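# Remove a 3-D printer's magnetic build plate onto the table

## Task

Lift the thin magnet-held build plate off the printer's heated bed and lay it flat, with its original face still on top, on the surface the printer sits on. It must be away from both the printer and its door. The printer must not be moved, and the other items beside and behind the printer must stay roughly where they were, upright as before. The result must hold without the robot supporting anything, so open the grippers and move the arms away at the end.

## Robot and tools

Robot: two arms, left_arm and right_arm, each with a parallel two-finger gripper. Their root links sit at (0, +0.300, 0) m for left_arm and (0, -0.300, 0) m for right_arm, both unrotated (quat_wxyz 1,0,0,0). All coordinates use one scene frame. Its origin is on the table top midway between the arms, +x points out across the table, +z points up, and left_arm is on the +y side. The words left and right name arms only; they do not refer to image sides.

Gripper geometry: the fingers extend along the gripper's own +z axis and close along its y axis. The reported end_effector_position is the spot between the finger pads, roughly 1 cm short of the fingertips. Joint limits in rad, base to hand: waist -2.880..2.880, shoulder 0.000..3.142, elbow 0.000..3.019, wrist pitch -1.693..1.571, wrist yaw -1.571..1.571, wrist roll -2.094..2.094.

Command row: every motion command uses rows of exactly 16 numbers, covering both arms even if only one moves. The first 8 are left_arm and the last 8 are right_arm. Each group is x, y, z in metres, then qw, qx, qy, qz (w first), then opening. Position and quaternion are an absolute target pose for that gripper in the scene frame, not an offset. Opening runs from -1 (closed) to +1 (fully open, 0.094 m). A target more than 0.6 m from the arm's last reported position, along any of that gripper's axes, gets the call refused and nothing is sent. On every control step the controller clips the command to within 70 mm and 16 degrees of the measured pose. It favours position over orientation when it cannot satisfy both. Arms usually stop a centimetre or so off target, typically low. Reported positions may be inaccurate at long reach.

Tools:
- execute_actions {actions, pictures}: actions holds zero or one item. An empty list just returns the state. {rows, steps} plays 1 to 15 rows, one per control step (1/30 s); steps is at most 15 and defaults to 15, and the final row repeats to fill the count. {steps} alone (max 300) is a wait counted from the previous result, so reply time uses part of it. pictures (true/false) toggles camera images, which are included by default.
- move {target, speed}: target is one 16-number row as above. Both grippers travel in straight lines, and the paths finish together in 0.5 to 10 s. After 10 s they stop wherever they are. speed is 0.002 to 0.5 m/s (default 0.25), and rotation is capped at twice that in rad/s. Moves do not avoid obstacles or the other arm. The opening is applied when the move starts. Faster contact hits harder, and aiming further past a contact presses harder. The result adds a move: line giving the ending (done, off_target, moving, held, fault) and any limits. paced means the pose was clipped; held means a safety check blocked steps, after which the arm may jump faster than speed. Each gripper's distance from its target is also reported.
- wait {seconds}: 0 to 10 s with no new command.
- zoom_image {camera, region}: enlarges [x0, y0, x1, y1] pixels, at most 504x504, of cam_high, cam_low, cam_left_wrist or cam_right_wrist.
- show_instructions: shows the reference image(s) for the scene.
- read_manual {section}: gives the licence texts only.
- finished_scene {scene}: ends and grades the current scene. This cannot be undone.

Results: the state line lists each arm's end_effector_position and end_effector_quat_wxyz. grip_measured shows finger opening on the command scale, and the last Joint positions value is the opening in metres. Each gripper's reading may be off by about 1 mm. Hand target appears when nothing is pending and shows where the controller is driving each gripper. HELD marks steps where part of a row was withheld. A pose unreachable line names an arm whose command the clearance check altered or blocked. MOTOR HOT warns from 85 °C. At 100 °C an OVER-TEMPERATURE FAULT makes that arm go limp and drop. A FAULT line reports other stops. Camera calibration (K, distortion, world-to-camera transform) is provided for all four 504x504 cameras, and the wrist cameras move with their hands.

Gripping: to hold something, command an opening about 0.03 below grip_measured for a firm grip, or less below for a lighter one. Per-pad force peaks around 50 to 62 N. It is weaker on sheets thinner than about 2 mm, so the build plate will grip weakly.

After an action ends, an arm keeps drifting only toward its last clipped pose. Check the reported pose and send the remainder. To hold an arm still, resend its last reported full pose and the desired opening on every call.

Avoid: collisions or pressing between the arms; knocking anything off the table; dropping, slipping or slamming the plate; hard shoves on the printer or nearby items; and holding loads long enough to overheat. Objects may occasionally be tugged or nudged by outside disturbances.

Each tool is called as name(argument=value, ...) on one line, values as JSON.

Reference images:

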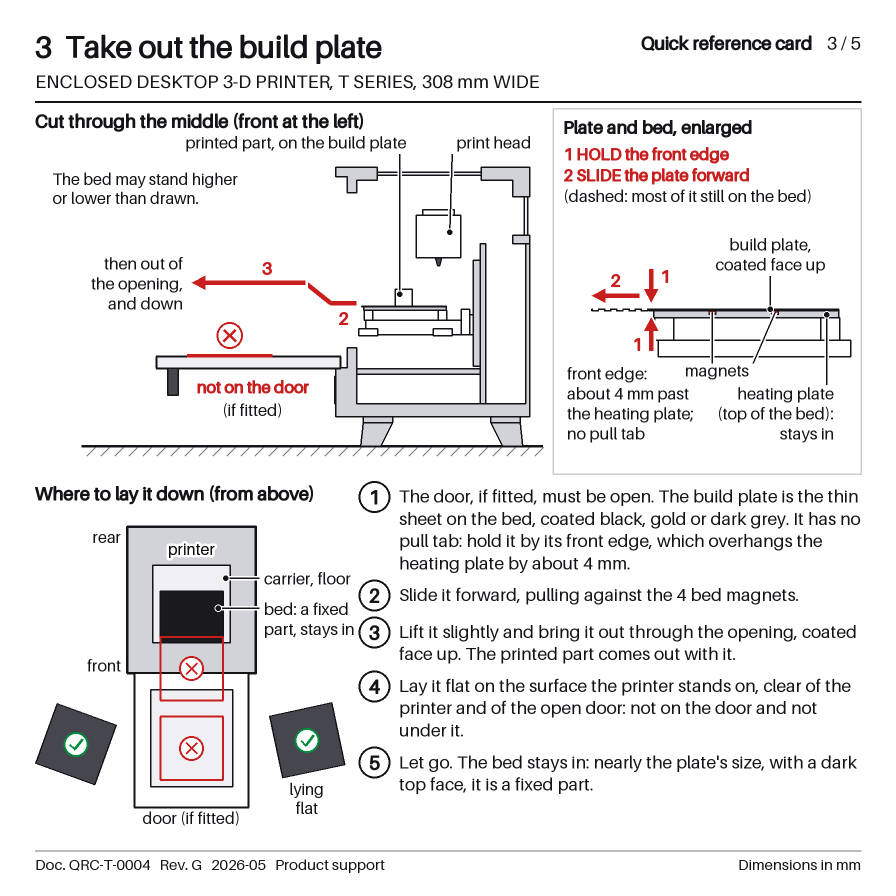

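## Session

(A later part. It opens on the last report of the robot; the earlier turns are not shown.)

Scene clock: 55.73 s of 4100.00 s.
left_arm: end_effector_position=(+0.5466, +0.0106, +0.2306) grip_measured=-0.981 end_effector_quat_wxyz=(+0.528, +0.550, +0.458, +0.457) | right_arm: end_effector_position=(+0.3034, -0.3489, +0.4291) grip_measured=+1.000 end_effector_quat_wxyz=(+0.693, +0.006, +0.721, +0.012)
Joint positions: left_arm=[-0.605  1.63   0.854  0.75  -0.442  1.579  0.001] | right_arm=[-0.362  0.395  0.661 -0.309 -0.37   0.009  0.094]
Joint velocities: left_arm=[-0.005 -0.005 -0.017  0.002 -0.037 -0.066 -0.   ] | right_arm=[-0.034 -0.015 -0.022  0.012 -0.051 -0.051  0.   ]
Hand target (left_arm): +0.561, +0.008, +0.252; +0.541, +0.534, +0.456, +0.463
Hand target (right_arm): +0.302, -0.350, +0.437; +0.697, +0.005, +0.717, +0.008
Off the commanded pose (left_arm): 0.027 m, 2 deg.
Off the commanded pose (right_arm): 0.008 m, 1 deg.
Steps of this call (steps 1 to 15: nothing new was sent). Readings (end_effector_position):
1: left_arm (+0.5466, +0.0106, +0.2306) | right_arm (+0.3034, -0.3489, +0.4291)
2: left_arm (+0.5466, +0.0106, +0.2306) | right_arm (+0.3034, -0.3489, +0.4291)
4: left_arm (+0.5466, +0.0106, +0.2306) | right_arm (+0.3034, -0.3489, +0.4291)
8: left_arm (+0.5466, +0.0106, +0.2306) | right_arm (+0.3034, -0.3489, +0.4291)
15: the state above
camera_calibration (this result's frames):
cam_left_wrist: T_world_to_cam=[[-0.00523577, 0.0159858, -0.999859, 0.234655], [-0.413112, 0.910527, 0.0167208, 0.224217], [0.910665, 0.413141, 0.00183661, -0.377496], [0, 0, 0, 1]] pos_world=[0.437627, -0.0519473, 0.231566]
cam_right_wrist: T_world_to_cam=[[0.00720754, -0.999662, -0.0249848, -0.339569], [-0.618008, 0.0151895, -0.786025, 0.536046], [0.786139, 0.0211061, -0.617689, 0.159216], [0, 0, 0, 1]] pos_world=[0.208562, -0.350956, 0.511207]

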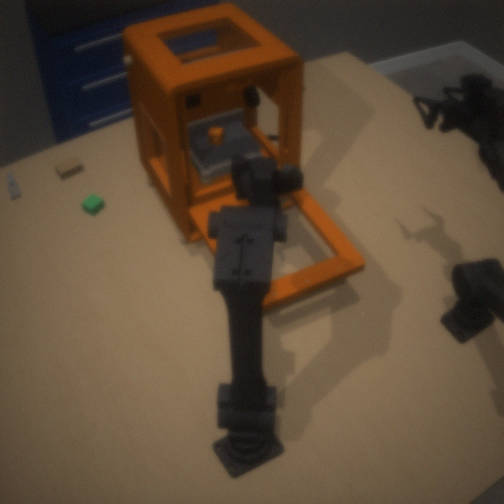

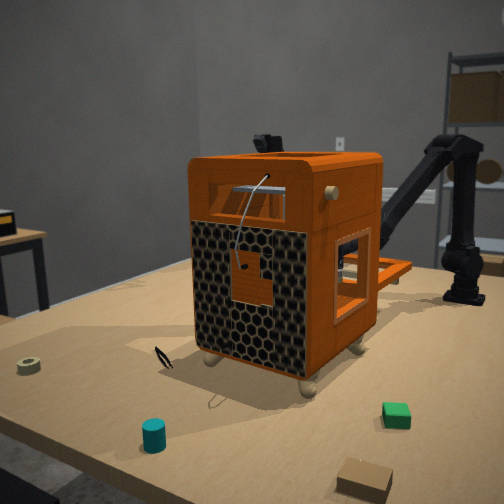

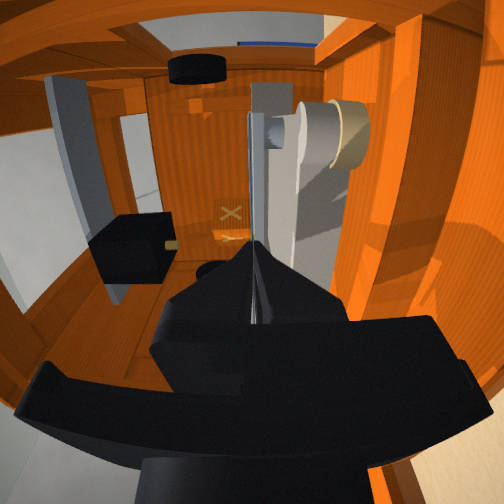

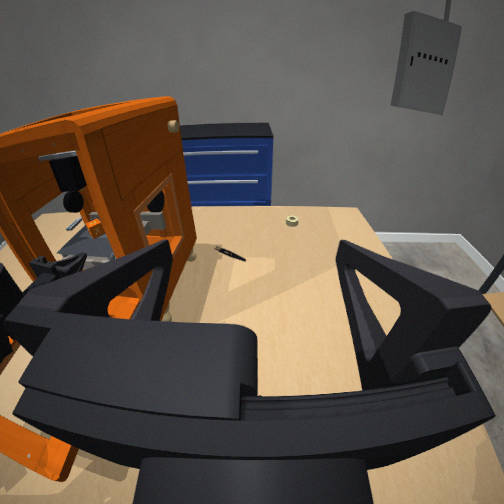

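move(target=[0.505,0.016,0.250,0.541,0.534,0.456,0.463,-1,0.302,-0.35,0.437,0.697,0.005,0.717,0.008,1], speed=0.015)

Scene clock: 60.77 s of 4100.00 s.
left_arm: end_effector_position=(+0.5123, +0.0176, +0.2301) grip_measured=-0.981 end_effector_quat_wxyz=(+0.522, +0.549, +0.462, +0.461) | right_arm: end_effector_position=(+0.3039, -0.3490, +0.4259) grip_measured=+1.000 end_effector_quat_wxyz=(+0.691, +0.007, +0.723, +0.012)
Joint positions: left_arm=[-0.643  1.56   0.768  0.758 -0.493  1.579  0.001] | right_arm=[-0.362  0.395  0.655 -0.309 -0.37   0.009  0.094]
Joint velocities: left_arm=[-0.015  0.005  0.002 -0.002  0.022  0.051 -0.001] | right_arm=[-0.005 -0.005 -0.002 -0.002 -0.022  0.007  0.   ]
Hand target (left_arm): +0.505, +0.016, +0.250; +0.541, +0.534, +0.456, +0.463
Hand target (right_arm): +0.302, -0.350, +0.437; +0.697, +0.005, +0.717, +0.008
Off the commanded pose (left_arm): 0.021 m, 3 deg.
Off the commanded pose (right_arm): 0.011 m, 1 deg.
move: off_target (left_arm, right_arm)
camera_calibration (this result's frames):
cam_left_wrist: T_world_to_cam=[[-0.0107789, 0.0215927, -0.999709, 0.236544], [-0.425793, 0.904499, 0.0241272, 0.2086], [0.904757, 0.425929, -0.00055552, -0.345754], [0, 0, 0, 1]] pos_world=[0.404193, -0.0465196, 0.23125]
cam_right_wrist: T_world_to_cam=[[0.00745898, -0.99961, -0.0269264, -0.338985], [-0.621928, 0.0164482, -0.782902, 0.534091], [0.783039, 0.0225859, -0.621562, 0.15999], [0, 0, 0, 1]] pos_world=[0.209415, -0.351251, 0.508457]

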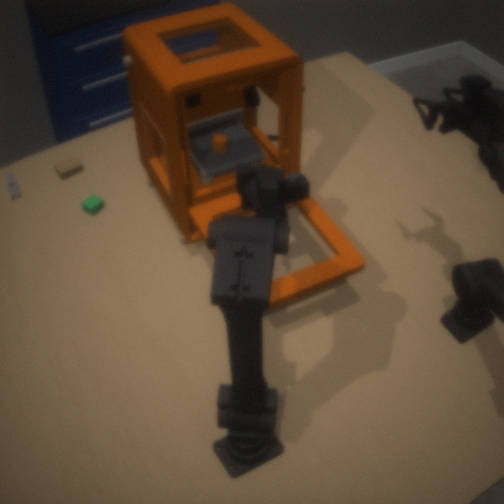

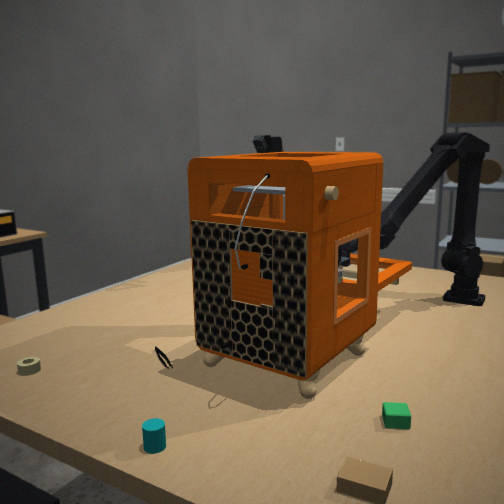

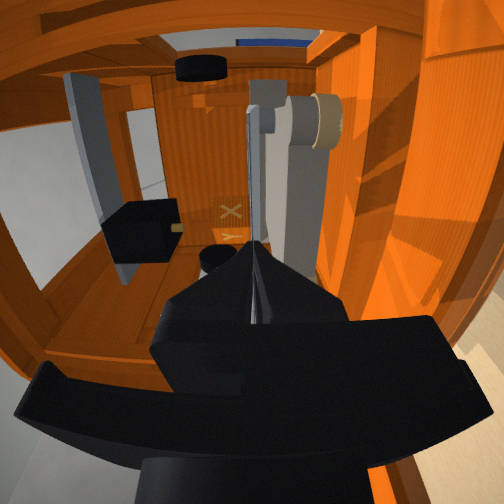

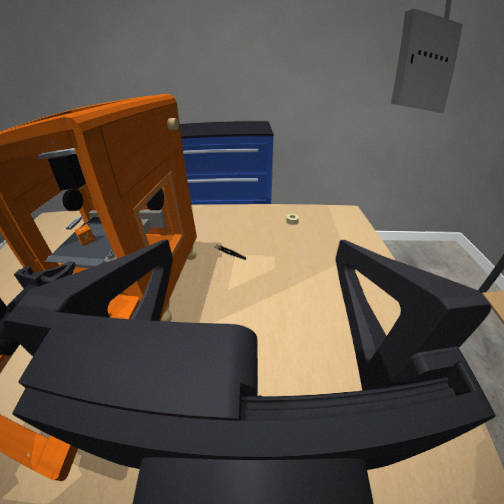

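move(target=[0.553,0.008,0.251,0.541,0.534,0.456,0.463,-0.8,0.302,-0.35,0.437,0.697,0.005,0.717,0.008,1], speed=0.012)

execute_actions(actions=[{"rows":[[0.553,0.008,0.251,0.541,0.534,0.456,0.463,-1,0.302,-0.35,0.437,0.697,0.005,0.717,0.008,1]],"steps":15}])

Scene clock: 67.77 s of 4100.00 s.
left_arm: end_effector_position=(+0.5346, +0.0140, +0.2335) grip_measured=-0.802 end_effector_quat_wxyz=(+0.530, +0.548, +0.458, +0.458) | right_arm: end_effector_position=(+0.3043, -0.3491, +0.4224) grip_measured=+1.000 end_effector_quat_wxyz=(+0.689, +0.007, +0.725, +0.013)
Joint positions: left_arm=[-0.615  1.601  0.822  0.758 -0.453  1.579  0.009] | right_arm=[-0.362  0.395  0.65  -0.309 -0.37   0.009  0.094]
Joint velocities: left_arm=[-0.005 -0.015 -0.007  0.002  0.007 -0.037 -0.   ] | right_arm=[ 0.015 -0.005 -0.007  0.002 -0.037  0.051  0.   ]
Hand target (left_arm): +0.552, +0.009, +0.250; +0.541, +0.534, +0.456, +0.463
Hand target (right_arm): +0.302, -0.350, +0.437; +0.697, +0.005, +0.717, +0.008
Off the commanded pose (left_arm): 0.026 m, 2 deg.
Off the commanded pose (right_arm): 0.015 m, 1 deg.
move: off_target (left_arm, right_arm)
camera_calibration (this result's frames):
cam_left_wrist: T_world_to_cam=[[-0.000730379, 0.0131377, -0.999913, 0.235057], [-0.414564, 0.909938, 0.0122583, 0.217938], [0.91002, 0.414537, 0.00478181, -0.368344], [0, 0, 0, 1]] pos_world=[0.425721, -0.0487064, 0.234126]
cam_right_wrist: T_world_to_cam=[[0.00730935, -0.999553, -0.0289895, -0.338317], [-0.626109, 0.0180297, -0.779527, 0.532073], [0.779702, 0.0238484, -0.625697, 0.160695], [0, 0, 0, 1]] pos_world=[0.210315, -0.351591, 0.505504]

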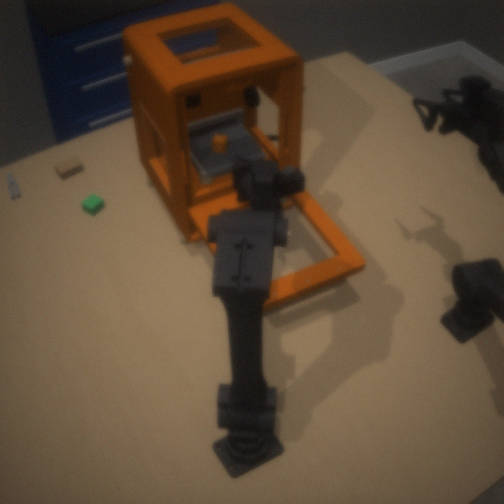

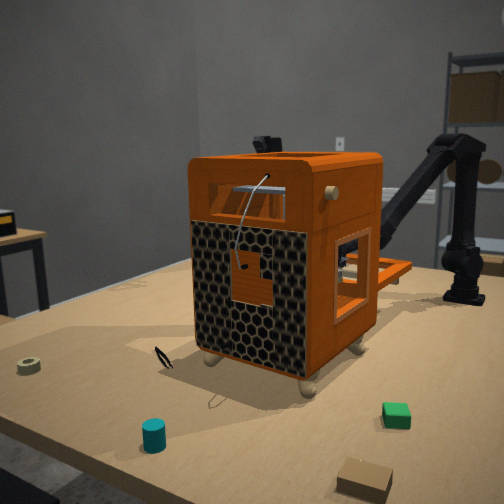

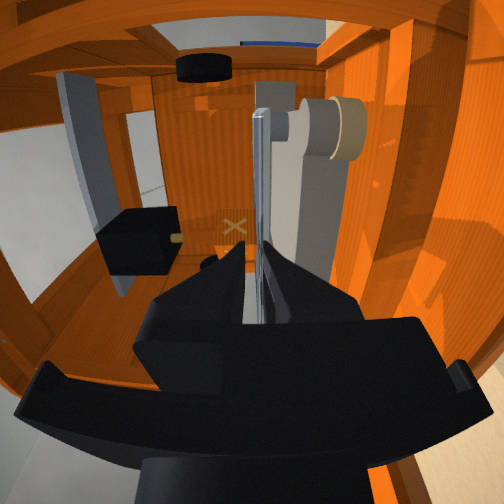

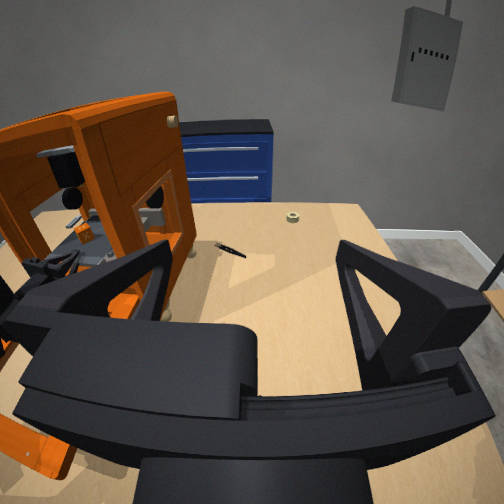

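Scene clock: 68.27 s of 4100.00 s.
left_arm: end_effector_position=(+0.5347, +0.0139, +0.2328) grip_measured=-0.978 end_effector_quat_wxyz=(+0.529, +0.548, +0.458, +0.458) | right_arm: end_effector_position=(+0.3043, -0.3491, +0.4224) grip_measured=+1.000 end_effector_quat_wxyz=(+0.689, +0.007, +0.725, +0.013)
Joint positions: left_arm=[-0.615  1.602  0.822  0.758 -0.453  1.578  0.001] | right_arm=[-0.362  0.395  0.65  -0.309 -0.37   0.009  0.094]
Joint velocities: left_arm=[-0.005  0.015 -0.012 -0.007 -0.081  0.007 -0.001] | right_arm=[-0.005  0.005 -0.012 -0.002 -0.066 -0.051  0.   ]
Hand target (left_arm): +0.552, +0.009, +0.251; +0.541, +0.534, +0.456, +0.463
Hand target (right_arm): +0.302, -0.350, +0.437; +0.697, +0.005, +0.717, +0.008
Off the commanded pose (left_arm): 0.026 m, 2 deg.
Off the commanded pose (right_arm): 0.015 m, 1 deg.
Steps of this call (steps 1 to 15: all 15 steps of this action). Readings (end_effector_position):
1: left_arm (+0.5346, +0.0140, +0.2335) | right_arm (+0.3043, -0.3491, +0.4224)
2: left_arm (+0.5346, +0.0140, +0.2333) | right_arm (+0.3043, -0.3491, +0.4224)
4: left_arm (+0.5347, +0.0139, +0.2328) | right_arm (+0.3043, -0.3491, +0.4224)
8: left_arm (+0.5347, +0.0139, +0.2328) | right_arm (+0.3043, -0.3491, +0.4224)
15: the state above
camera_calibration (this result's frames):
cam_left_wrist: T_world_to_cam=[[-0.00172678, 0.0134213, -0.999908, 0.234922], [-0.414558, 0.909931, 0.0129295, 0.217889], [0.910021, 0.414542, 0.00399268, -0.368217], [0, 0, 0, 1]] pos_world=[0.425818, -0.0487752, 0.233553]
cam_right_wrist: T_world_to_cam=[[0.00730935, -0.999553, -0.0289895, -0.338317], [-0.626109, 0.0180297, -0.779527, 0.532073], [0.779702, 0.0238484, -0.625697, 0.160695], [0, 0, 0, 1]] pos_world=[0.210315, -0.351591, 0.505504]

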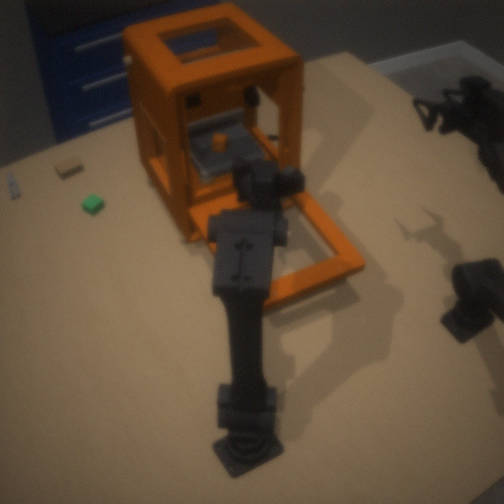

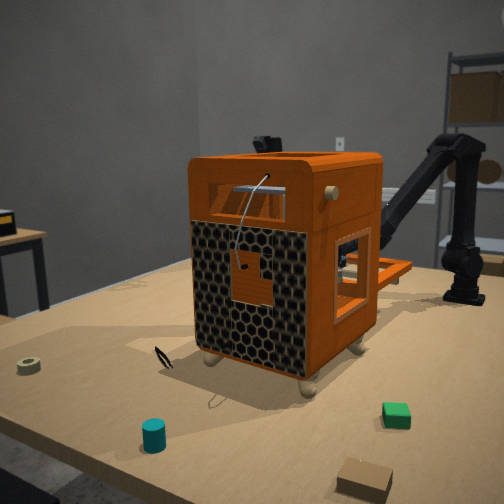

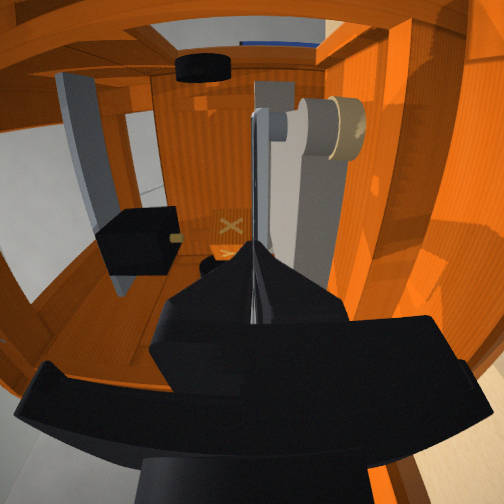

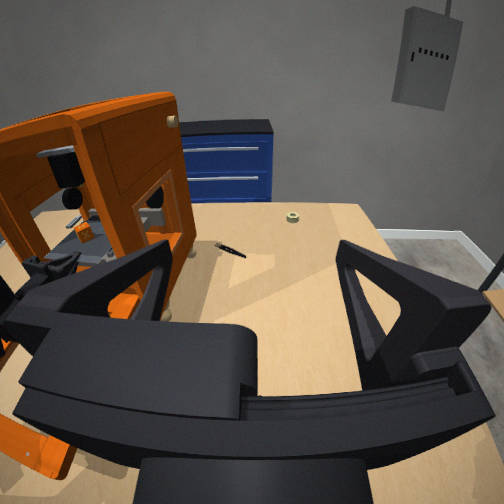

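move(target=[0.33,0.046,0.262,0.541,0.534,0.456,0.463,-1,0.302,-0.35,0.45,0.697,0.005,0.717,0.008,1], speed=0.04)

Scene clock: 76.33 s of 4100.00 s.
left_arm: end_effector_position=(+0.3350, +0.0443, +0.2537) grip_measured=-0.978 end_effector_quat_wxyz=(+0.533, +0.539, +0.458, +0.463) | right_arm: end_effector_position=(+0.3044, -0.3492, +0.4157) grip_measured=+1.000 end_effector_quat_wxyz=(+0.682, +0.010, +0.731, +0.016)
Joint positions: left_arm=[-0.946  1.117  0.416  0.698 -0.795  1.579  0.001] | right_arm=[-0.362  0.395  0.645 -0.326 -0.37   0.009  0.094]
Joint velocities: left_arm=[-0.015 -0.005 -0.027 -0.007 -0.007 -0.007  0.   ] | right_arm=[ 0.005 -0.005 -0.022  0.007 -0.022  0.037  0.   ]
Hand target (left_arm): +0.331, +0.045, +0.264; +0.541, +0.534, +0.455, +0.464
Hand target (right_arm): +0.301, -0.350, +0.449; +0.697, +0.005, +0.717, +0.008
Off the commanded pose (left_arm): 0.010 m, 1 deg.
Off the commanded pose (right_arm): 0.034 m, 3 deg.
move: off_target (right_arm)
camera_calibration (this result's frames):
cam_left_wrist: T_world_to_cam=[[0.0149241, 0.00378792, -0.999881, 0.249826], [-0.424321, 0.905507, -0.00290297, 0.11468], [0.905389, 0.424314, 0.0151212, -0.20083], [0, 0, 0, 1]] pos_world=[0.226761, -0.0195749, 0.253167]
cam_right_wrist: T_world_to_cam=[[0.00665322, -0.999305, -0.0366828, -0.335066], [-0.641557, 0.023873, -0.766704, 0.528338], [0.767047, 0.0286351, -0.640952, 0.168298], [0, 0, 0, 1]] pos_world=[0.212096, -0.352265, 0.500659]

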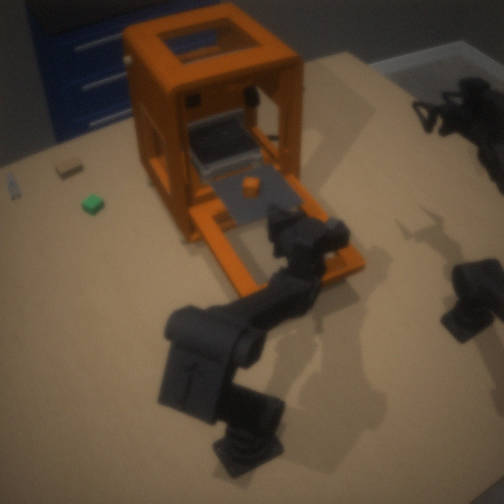

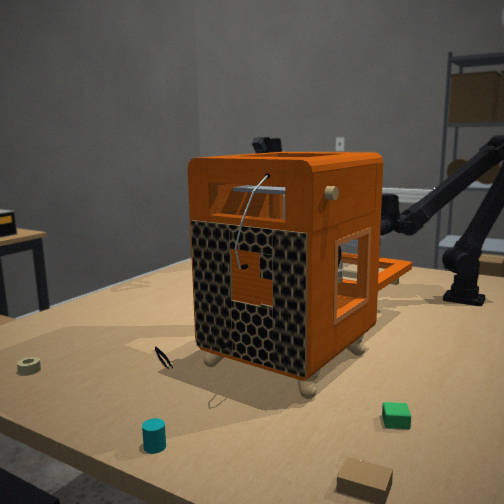

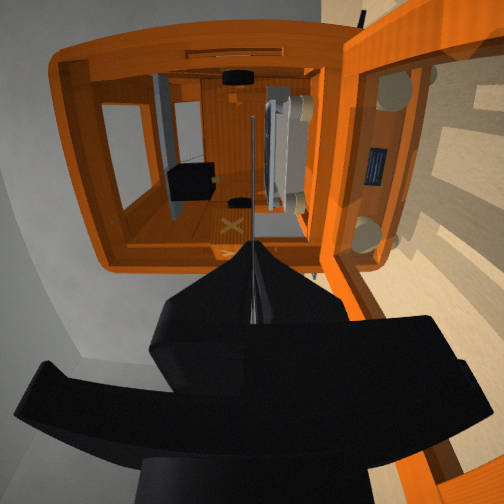

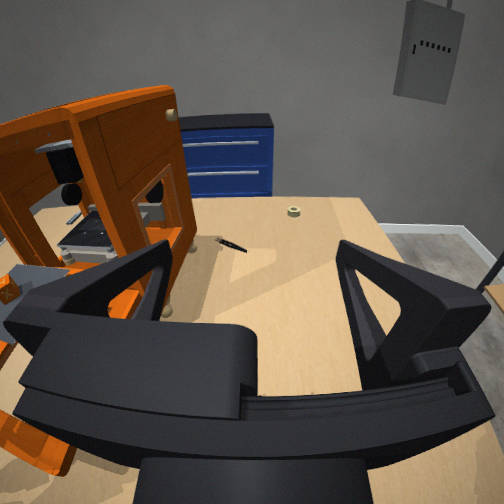

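move(target=[0.28,0.06,0.27,0.52,0.52,0.48,0.48,-1,0.302,-0.35,0.45,0.697,0.005,0.717,0.008,1], speed=0.06)

move(target=[0.33,0.42,0.2,0.5,0.5,0.5,0.5,-1,0.302,-0.35,0.45,0.697,0.005,0.717,0.008,1], speed=0.08)

Scene clock: 87.70 s of 4100.00 s.
left_arm: end_effector_position=(+0.2837, +0.0581, +0.2637) grip_measured=-0.978 end_effector_quat_wxyz=(+0.511, +0.527, +0.476, +0.484) | right_arm: end_effector_position=(+0.3045, -0.3490, +0.4150) grip_measured=+1.000 end_effector_quat_wxyz=(+0.681, +0.010, +0.732, +0.016)
Joint positions: left_arm=[-1.113  0.974  0.375  0.582 -1.036  1.58   0.001] | right_arm=[-0.362  0.395  0.644 -0.326 -0.371  0.009  0.094]
Joint velocities: left_arm=[ 0.015 -0.015 -0.007 -0.002 -0.007 -0.007 -0.   ] | right_arm=[-0.005 -0.005  0.007 -0.007 -0.037  0.007  0.   ]
Hand target (left_arm): +0.281, +0.059, +0.270; +0.520, +0.520, +0.479, +0.480
Hand target (right_arm): +0.301, -0.349, +0.449; +0.697, +0.005, +0.717, +0.008
Off the commanded pose (left_arm): 0.008 m, 1 deg.
Off the commanded pose (right_arm): 0.035 m, 3 deg.
After step 90, 7.07 s passed at rest.
move: off_target (right_arm)
camera_calibration (this result's frames):
cam_left_wrist: T_world_to_cam=[[0.00878234, 0.0186402, -0.999788, 0.261419], [-0.490743, 0.871223, 0.0119324, 0.0974016], [0.87126, 0.490534, 0.0167989, -0.155017], [0, 0, 0, 1]] pos_world=[0.180563, -0.0136904, 0.262806]
cam_right_wrist: T_world_to_cam=[[0.00775514, -0.999279, -0.0371761, -0.335047], [-0.642381, 0.023513, -0.766025, 0.527703], [0.766346, 0.0298218, -0.641735, 0.168745], [0, 0, 0, 1]] pos_world=[0.212268, -0.352246, 0.500068]

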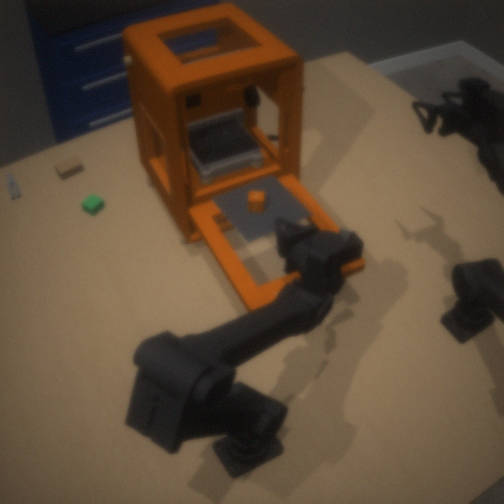

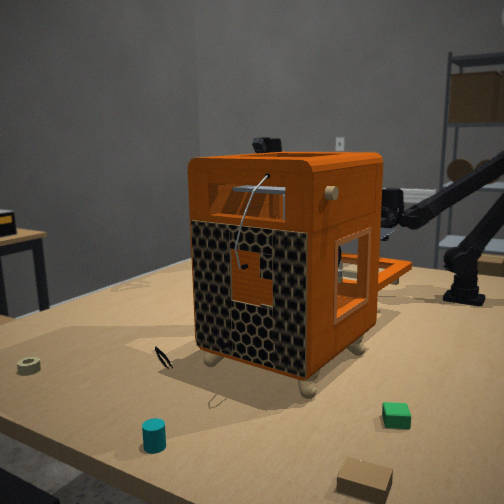

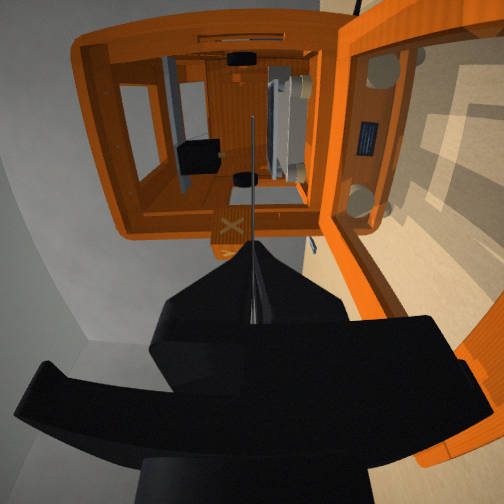

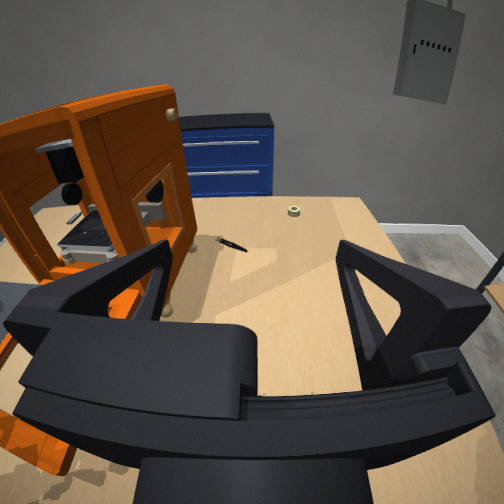

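Scene clock: 92.63 s of 4100.00 s.
left_arm: end_effector_position=(+0.3137, +0.4065, +0.1714) grip_measured=-0.978 end_effector_quat_wxyz=(+0.496, +0.503, +0.530, +0.468) | right_arm: end_effector_position=(+0.3043, -0.3489, +0.4169) grip_measured=+1.000 end_effector_quat_wxyz=(+0.682, +0.009, +0.731, +0.016)
Joint positions: left_arm=[0.648 0.93  0.088 0.756 0.649 1.568 0.001] | right_arm=[-0.362  0.395  0.647 -0.326 -0.371  0.009  0.094]
Joint velocities: left_arm=[-0.005 -0.015 -0.002  0.012  0.066 -0.095  0.001] | right_arm=[-0.005 -0.015 -0.022 -0.002 -0.007 -0.007  0.   ]
Hand target (left_arm): +0.325, +0.416, +0.201; +0.502, +0.498, +0.505, +0.495
Hand target (right_arm): +0.301, -0.350, +0.449; +0.697, +0.005, +0.717, +0.008
Off the commanded pose (left_arm): 0.036 m, 5 deg.
Off the commanded pose (right_arm): 0.033 m, 3 deg.
move: off_target (left_arm, right_arm)
camera_calibration (this result's frames):
cam_left_wrist: T_world_to_cam=[[-0.05234, -0.05892, -0.99689, 0.212624], [-0.555991, 0.83095, -0.019921, -0.148029], [0.829539, 0.553219, -0.0762509, -0.346943], [0, 0, 0, 1]] pos_world=[0.216628, 0.327468, 0.182559]
cam_right_wrist: T_world_to_cam=[[0.00785969, -0.999318, -0.0360748, -0.335399], [-0.640192, 0.0226849, -0.76788, 0.52879], [0.768175, 0.0291301, -0.639577, 0.168395], [0, 0, 0, 1]] pos_world=[0.211806, -0.352071, 0.501649]

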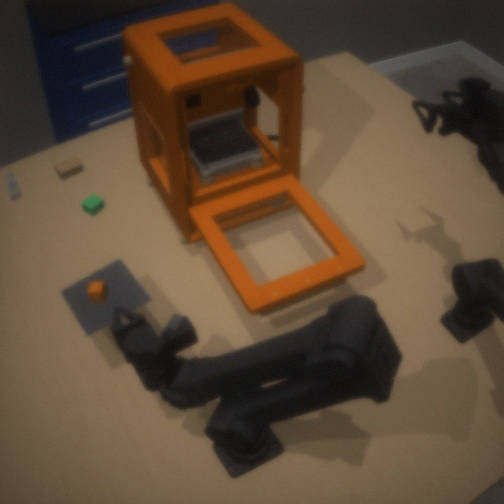

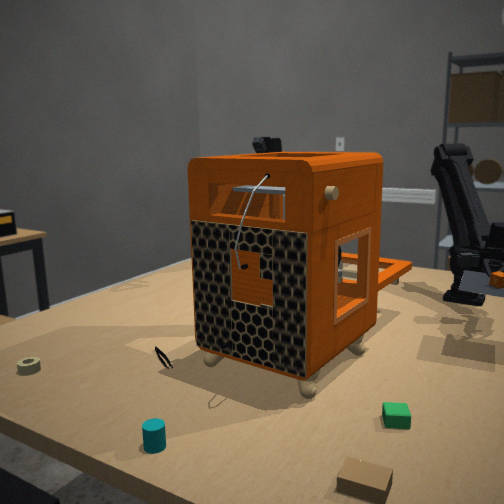

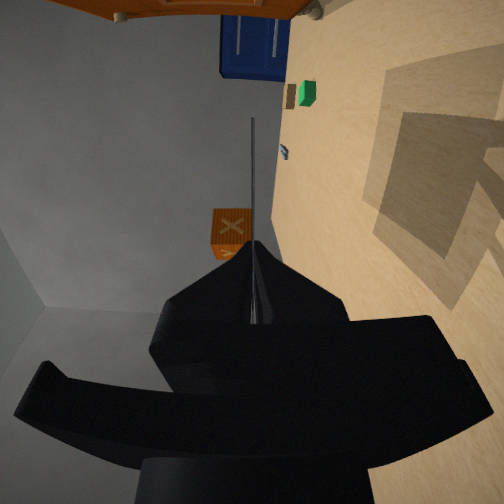

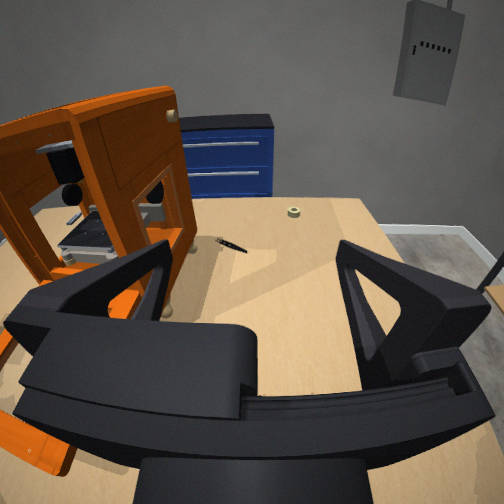

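move(target=[0.46,0.38,0.095,0.380,0.596,0.596,0.380,-1,0.302,-0.35,0.45,0.697,0.005,0.717,0.008,1], speed=0.06)

Scene clock: 98.17 s of 4100.00 s.
left_arm: end_effector_position=(+0.4341, +0.3786, +0.0755) grip_measured=-0.978 end_effector_quat_wxyz=(+0.372, +0.597, +0.612, +0.361) | right_arm: end_effector_position=(+0.3046, -0.3491, +0.4147) grip_measured=+1.000 end_effector_quat_wxyz=(+0.681, +0.010, +0.732, +0.016)
Joint positions: left_arm=[0.274 1.405 0.389 0.518 0.244 1.675 0.001] | right_arm=[-0.362  0.395  0.644 -0.326 -0.371  0.009  0.094]
Joint velocities: left_arm=[-0.005 -0.015 -0.012 -0.017 -0.007  0.022 -0.001] | right_arm=[ 0.005  0.005  0.007  0.017 -0.051 -0.051  0.   ]
Hand target (left_arm): +0.457, +0.381, +0.095; +0.380, +0.597, +0.596, +0.380
Hand target (right_arm): +0.301, -0.349, +0.449; +0.697, +0.005, +0.717, +0.008
Off the commanded pose (left_arm): 0.032 m, 3 deg.
Off the commanded pose (right_arm): 0.035 m, 3 deg.
move: off_target (left_arm, right_arm)
camera_calibration (this result's frames):
cam_left_wrist: T_world_to_cam=[[-0.448596, -0.0303681, -0.893218, 0.275053], [-0.507381, 0.831408, 0.226552, -0.0996566], [0.735749, 0.554832, -0.388375, -0.375029], [0, 0, 0, 1]] pos_world=[0.348751, 0.299286, 0.122608]
cam_right_wrist: T_world_to_cam=[[0.00772852, -0.999269, -0.0374513, -0.334984], [-0.642927, 0.0237197, -0.76556, 0.527575], [0.765888, 0.0299951, -0.642274, 0.168855], [0, 0, 0, 1]] pos_world=[0.212457, -0.352317, 0.499795]

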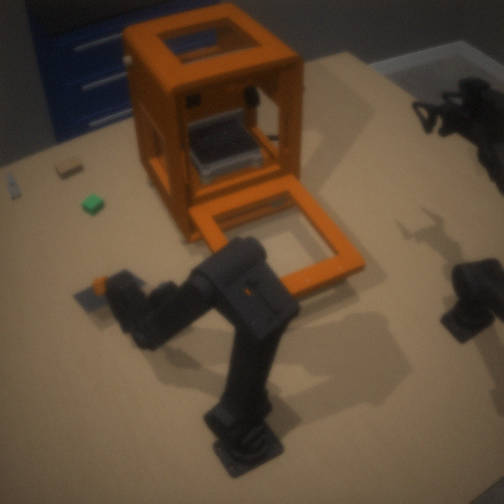

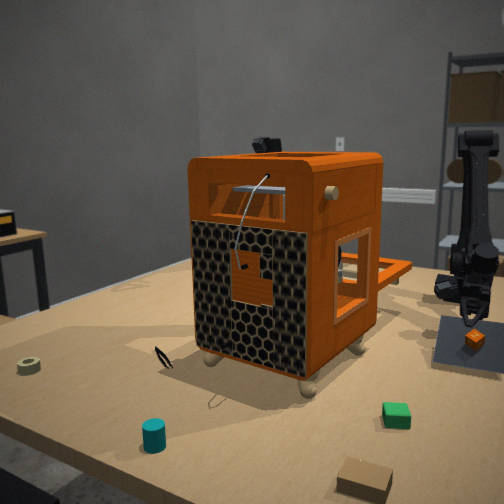

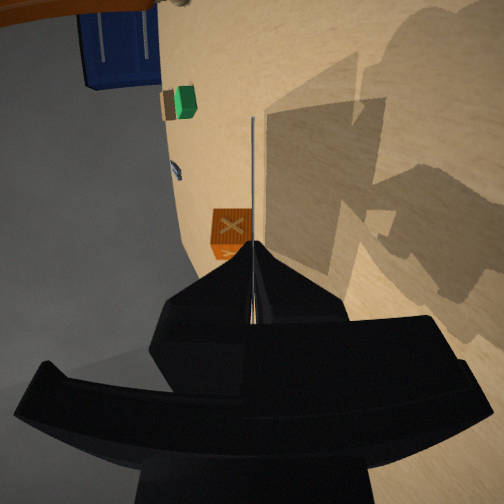

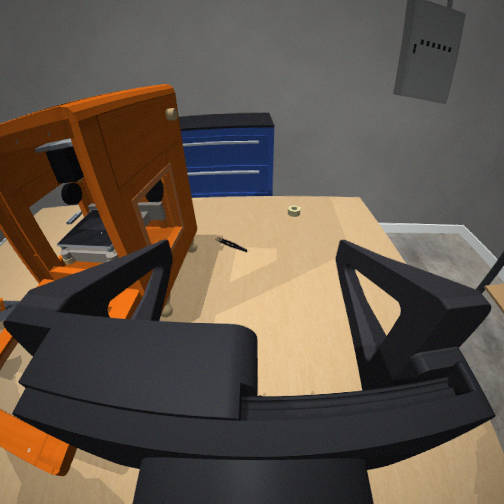

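move(target=[0.455,0.38,0.082,0.380,0.596,0.596,0.380,-1,0.302,-0.35,0.45,0.697,0.005,0.717,0.008,1], speed=0.02)

move(target=[0.40,0.38,0.055,0.380,0.596,0.596,0.380,-0.7,0.302,-0.35,0.45,0.697,0.005,0.717,0.008,1], speed=0.02)

Scene clock: 102.07 s of 4100.00 s.
left_arm: end_effector_position=(+0.4351, +0.3787, +0.0652) grip_measured=-0.978 end_effector_quat_wxyz=(+0.368, +0.599, +0.615, +0.358) | right_arm: end_effector_position=(+0.3044, -0.3490, +0.4165) grip_measured=+1.000 end_effector_quat_wxyz=(+0.682, +0.009, +0.731, +0.016)
Joint positions: left_arm=[0.273 1.443 0.389 0.546 0.241 1.675 0.001] | right_arm=[-0.362  0.395  0.647 -0.326 -0.371  0.009  0.094]
Joint velocities: left_arm=[ 0.015 -0.005 -0.022  0.017  0.022 -0.007 -0.001] | right_arm=[ 0.005 -0.005 -0.012 -0.002  0.051 -0.007  0.   ]
Hand target (left_arm): +0.454, +0.380, +0.082; +0.380, +0.596, +0.596, +0.380
Hand target (right_arm): +0.301, -0.350, +0.449; +0.697, +0.005, +0.717, +0.008
Off the commanded pose (left_arm): 0.026 m, 4 deg.
Off the commanded pose (right_arm): 0.034 m, 3 deg.
move: off_target (left_arm, right_arm)
camera_calibration (this result's frames):
cam_left_wrist: T_world_to_cam=[[-0.45812, -0.03143, -0.888335, 0.270528], [-0.505859, 0.83098, 0.231474, -0.0977958], [0.730913, 0.555414, -0.396587, -0.377415], [0, 0, 0, 1]] pos_world=[0.350321, 0.29939, 0.113279]
cam_right_wrist: T_world_to_cam=[[0.00783385, -0.999308, -0.0363502, -0.335335], [-0.640739, 0.0228921, -0.767417, 0.528661], [0.767719, 0.0293028, -0.640117, 0.168506], [0, 0, 0, 1]] pos_world=[0.211996, -0.352143, 0.501377]

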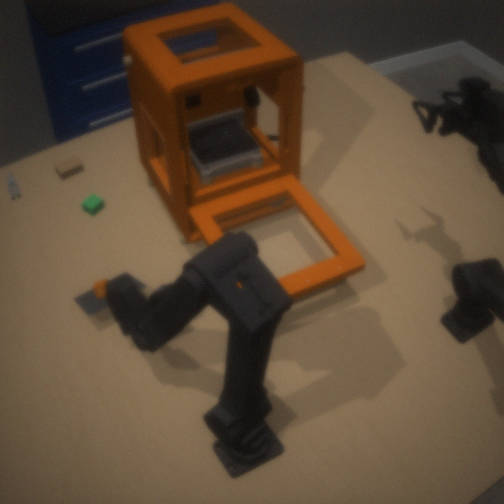

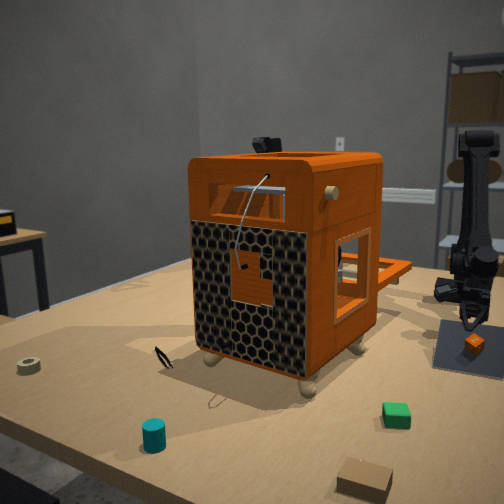

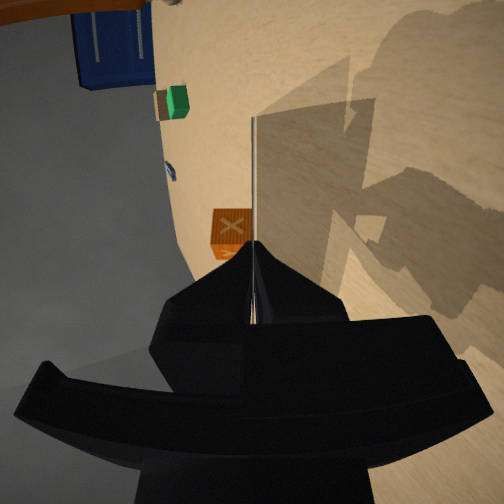

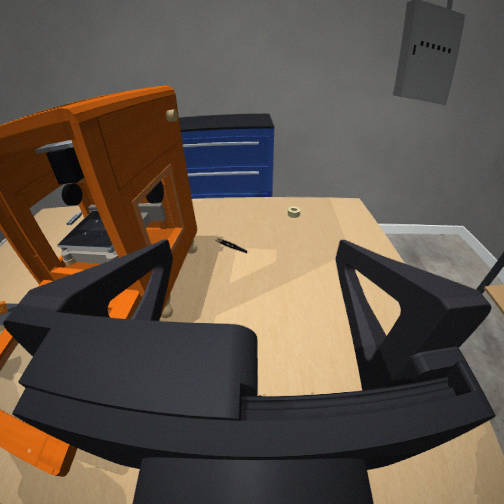

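Scene clock: 104.17 s of 4100.00 s.
left_arm: end_effector_position=(+0.4019, +0.3768, +0.0576) grip_measured=-0.702 end_effector_quat_wxyz=(+0.381, +0.596, +0.598, +0.376) | right_arm: end_effector_position=(+0.3046, -0.3490, +0.4152) grip_measured=+1.000 end_effector_quat_wxyz=(+0.681, +0.010, +0.732, +0.016)
Joint positions: left_arm=[0.307 1.443 0.279 0.705 0.282 1.698 0.014] | right_arm=[-0.362  0.395  0.644 -0.326 -0.371  0.009  0.094]
Joint velocities: left_arm=[ 0.005  0.005 -0.027  0.012 -0.022  0.007 -0.   ] | right_arm=[ 0.005 -0.005 -0.027  0.017 -0.066 -0.022  0.   ]
Hand target (left_arm): +0.400, +0.379, +0.056; +0.380, +0.596, +0.596, +0.380
Hand target (right_arm): +0.301, -0.350, +0.449; +0.697, +0.005, +0.717, +0.008
Off the commanded pose (left_arm): 0.005 m, 1 deg.
Off the commanded pose (right_arm): 0.035 m, 3 deg.
move: off_target (right_arm)
camera_calibration (this result's frames):
cam_left_wrist: T_world_to_cam=[[-0.411665, -0.0115199, -0.911263, 0.223666], [-0.507152, 0.833681, 0.218568, -0.110932], [0.757185, 0.552126, -0.34904, -0.36715], [0, 0, 0, 1]] pos_world=[0.313816, 0.297772, 0.0999147]
cam_right_wrist: T_world_to_cam=[[0.00775514, -0.999279, -0.0371761, -0.335071], [-0.642381, 0.023513, -0.766025, 0.527846], [0.766346, 0.0298218, -0.641735, 0.168768], [0, 0, 0, 1]] pos_world=[0.212342, -0.352274, 0.500191]

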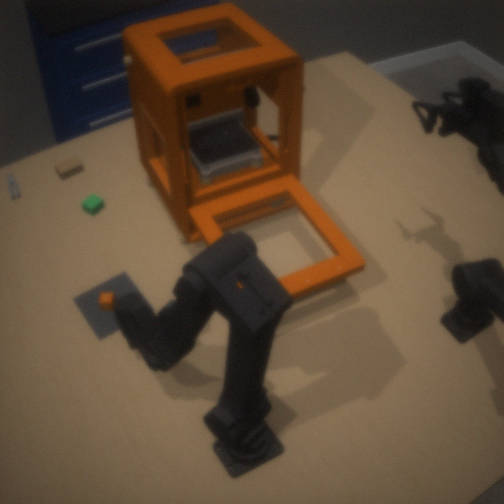

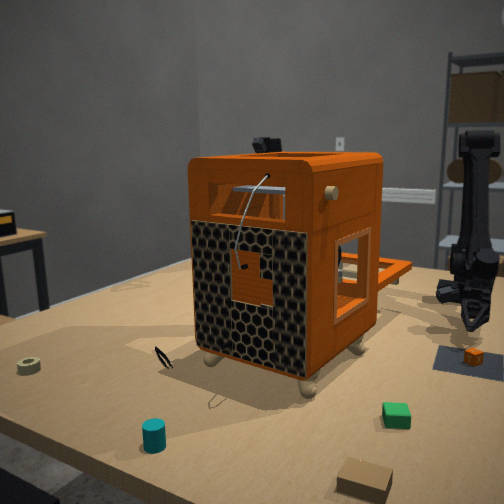

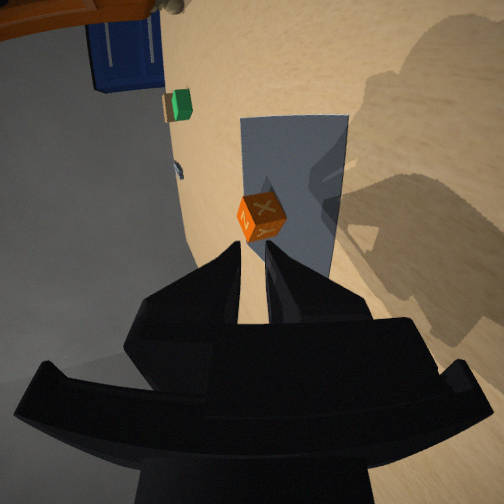

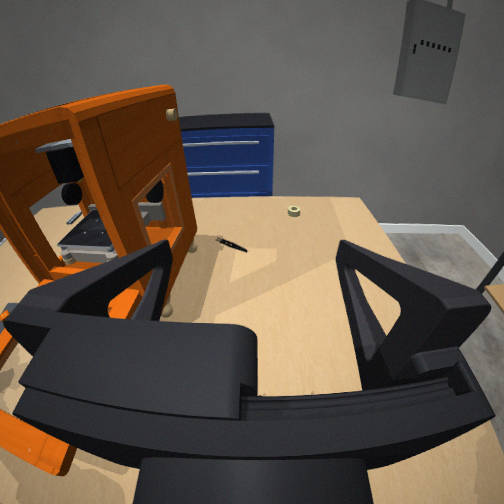

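It has dropped flat. Move clear.

move(target=[0.36,0.38,0.2,0.380,0.596,0.596,0.380,0,0.304,-0.349,0.415,0.681,0.01,0.732,0.016,1])

finished_scene(scene=1)

Scene clock: 107.10 s of 4100.00 s.
left_arm: end_effector_position=(+0.3517, +0.3733, +0.1720) grip_measured=-0.002 end_effector_quat_wxyz=(+0.376, +0.599, +0.607, +0.363) | right_arm: end_effector_position=(+0.3050, -0.3492, +0.4112) grip_measured=+1.000 end_effector_quat_wxyz=(+0.679, +0.011, +0.734, +0.017)
Joint positions: left_arm=[ 0.364  0.78   0.35  -0.072  0.333  1.724  0.047] | right_arm=[-0.362  0.395  0.638 -0.326 -0.371  0.009  0.094]
Joint velocities: left_arm=[ 0.005 -0.024 -0.027 -0.012 -0.007  0.022 -0.001] | right_arm=[-0.005 -0.005 -0.007 -0.012  0.022  0.022  0.   ]
Hand target (left_arm): +0.363, +0.380, +0.198; +0.380, +0.596, +0.596, +0.380
Hand target (right_arm): +0.304, -0.349, +0.415; +0.681, +0.010, +0.732, +0.016
Off the commanded pose (left_arm): 0.030 m, 2 deg.
Off the commanded pose (right_arm): 0.004 m, 0 deg.
move: off_target (left_arm)
camera_calibration (this result's frames):
cam_left_wrist: T_world_to_cam=[[-0.44028, -0.0235466, -0.897551, 0.319408], [-0.500361, 0.836473, 0.2235, -0.162787], [0.745515, 0.547502, -0.380064, -0.276171], [0, 0, 0, 1]] pos_world=[0.265067, 0.294892, 0.218105]
cam_right_wrist: T_world_to_cam=[[0.00752255, -0.999191, -0.039515, -0.334327], [-0.647015, 0.025266, -0.762058, 0.525534], [0.76244, 0.0312994, -0.646301, 0.169501], [0, 0, 0, 1]] pos_world=[0.213309, -0.35264, 0.496825]

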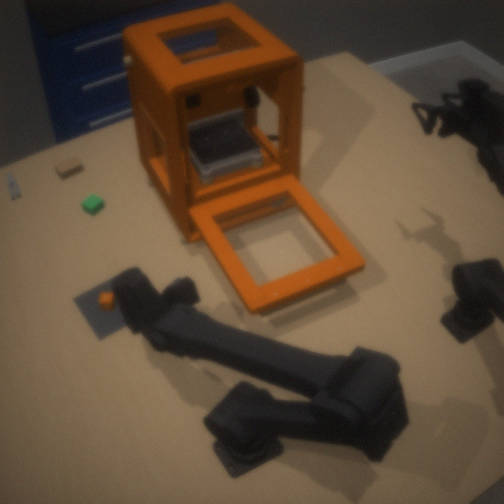

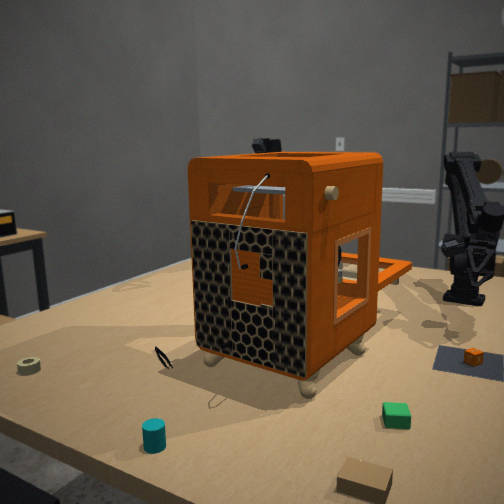

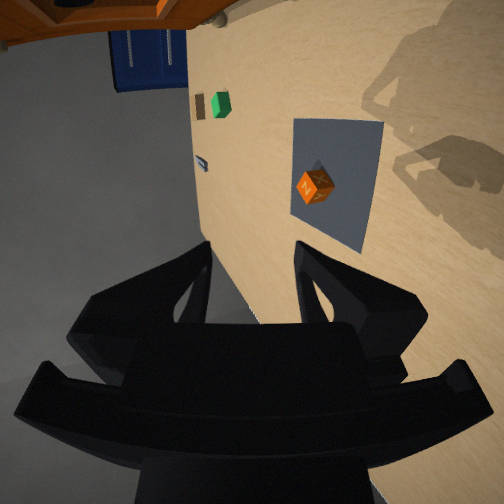

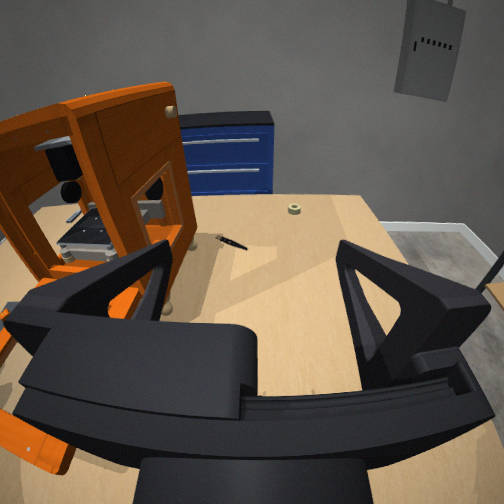

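The scene is finished: the task was done.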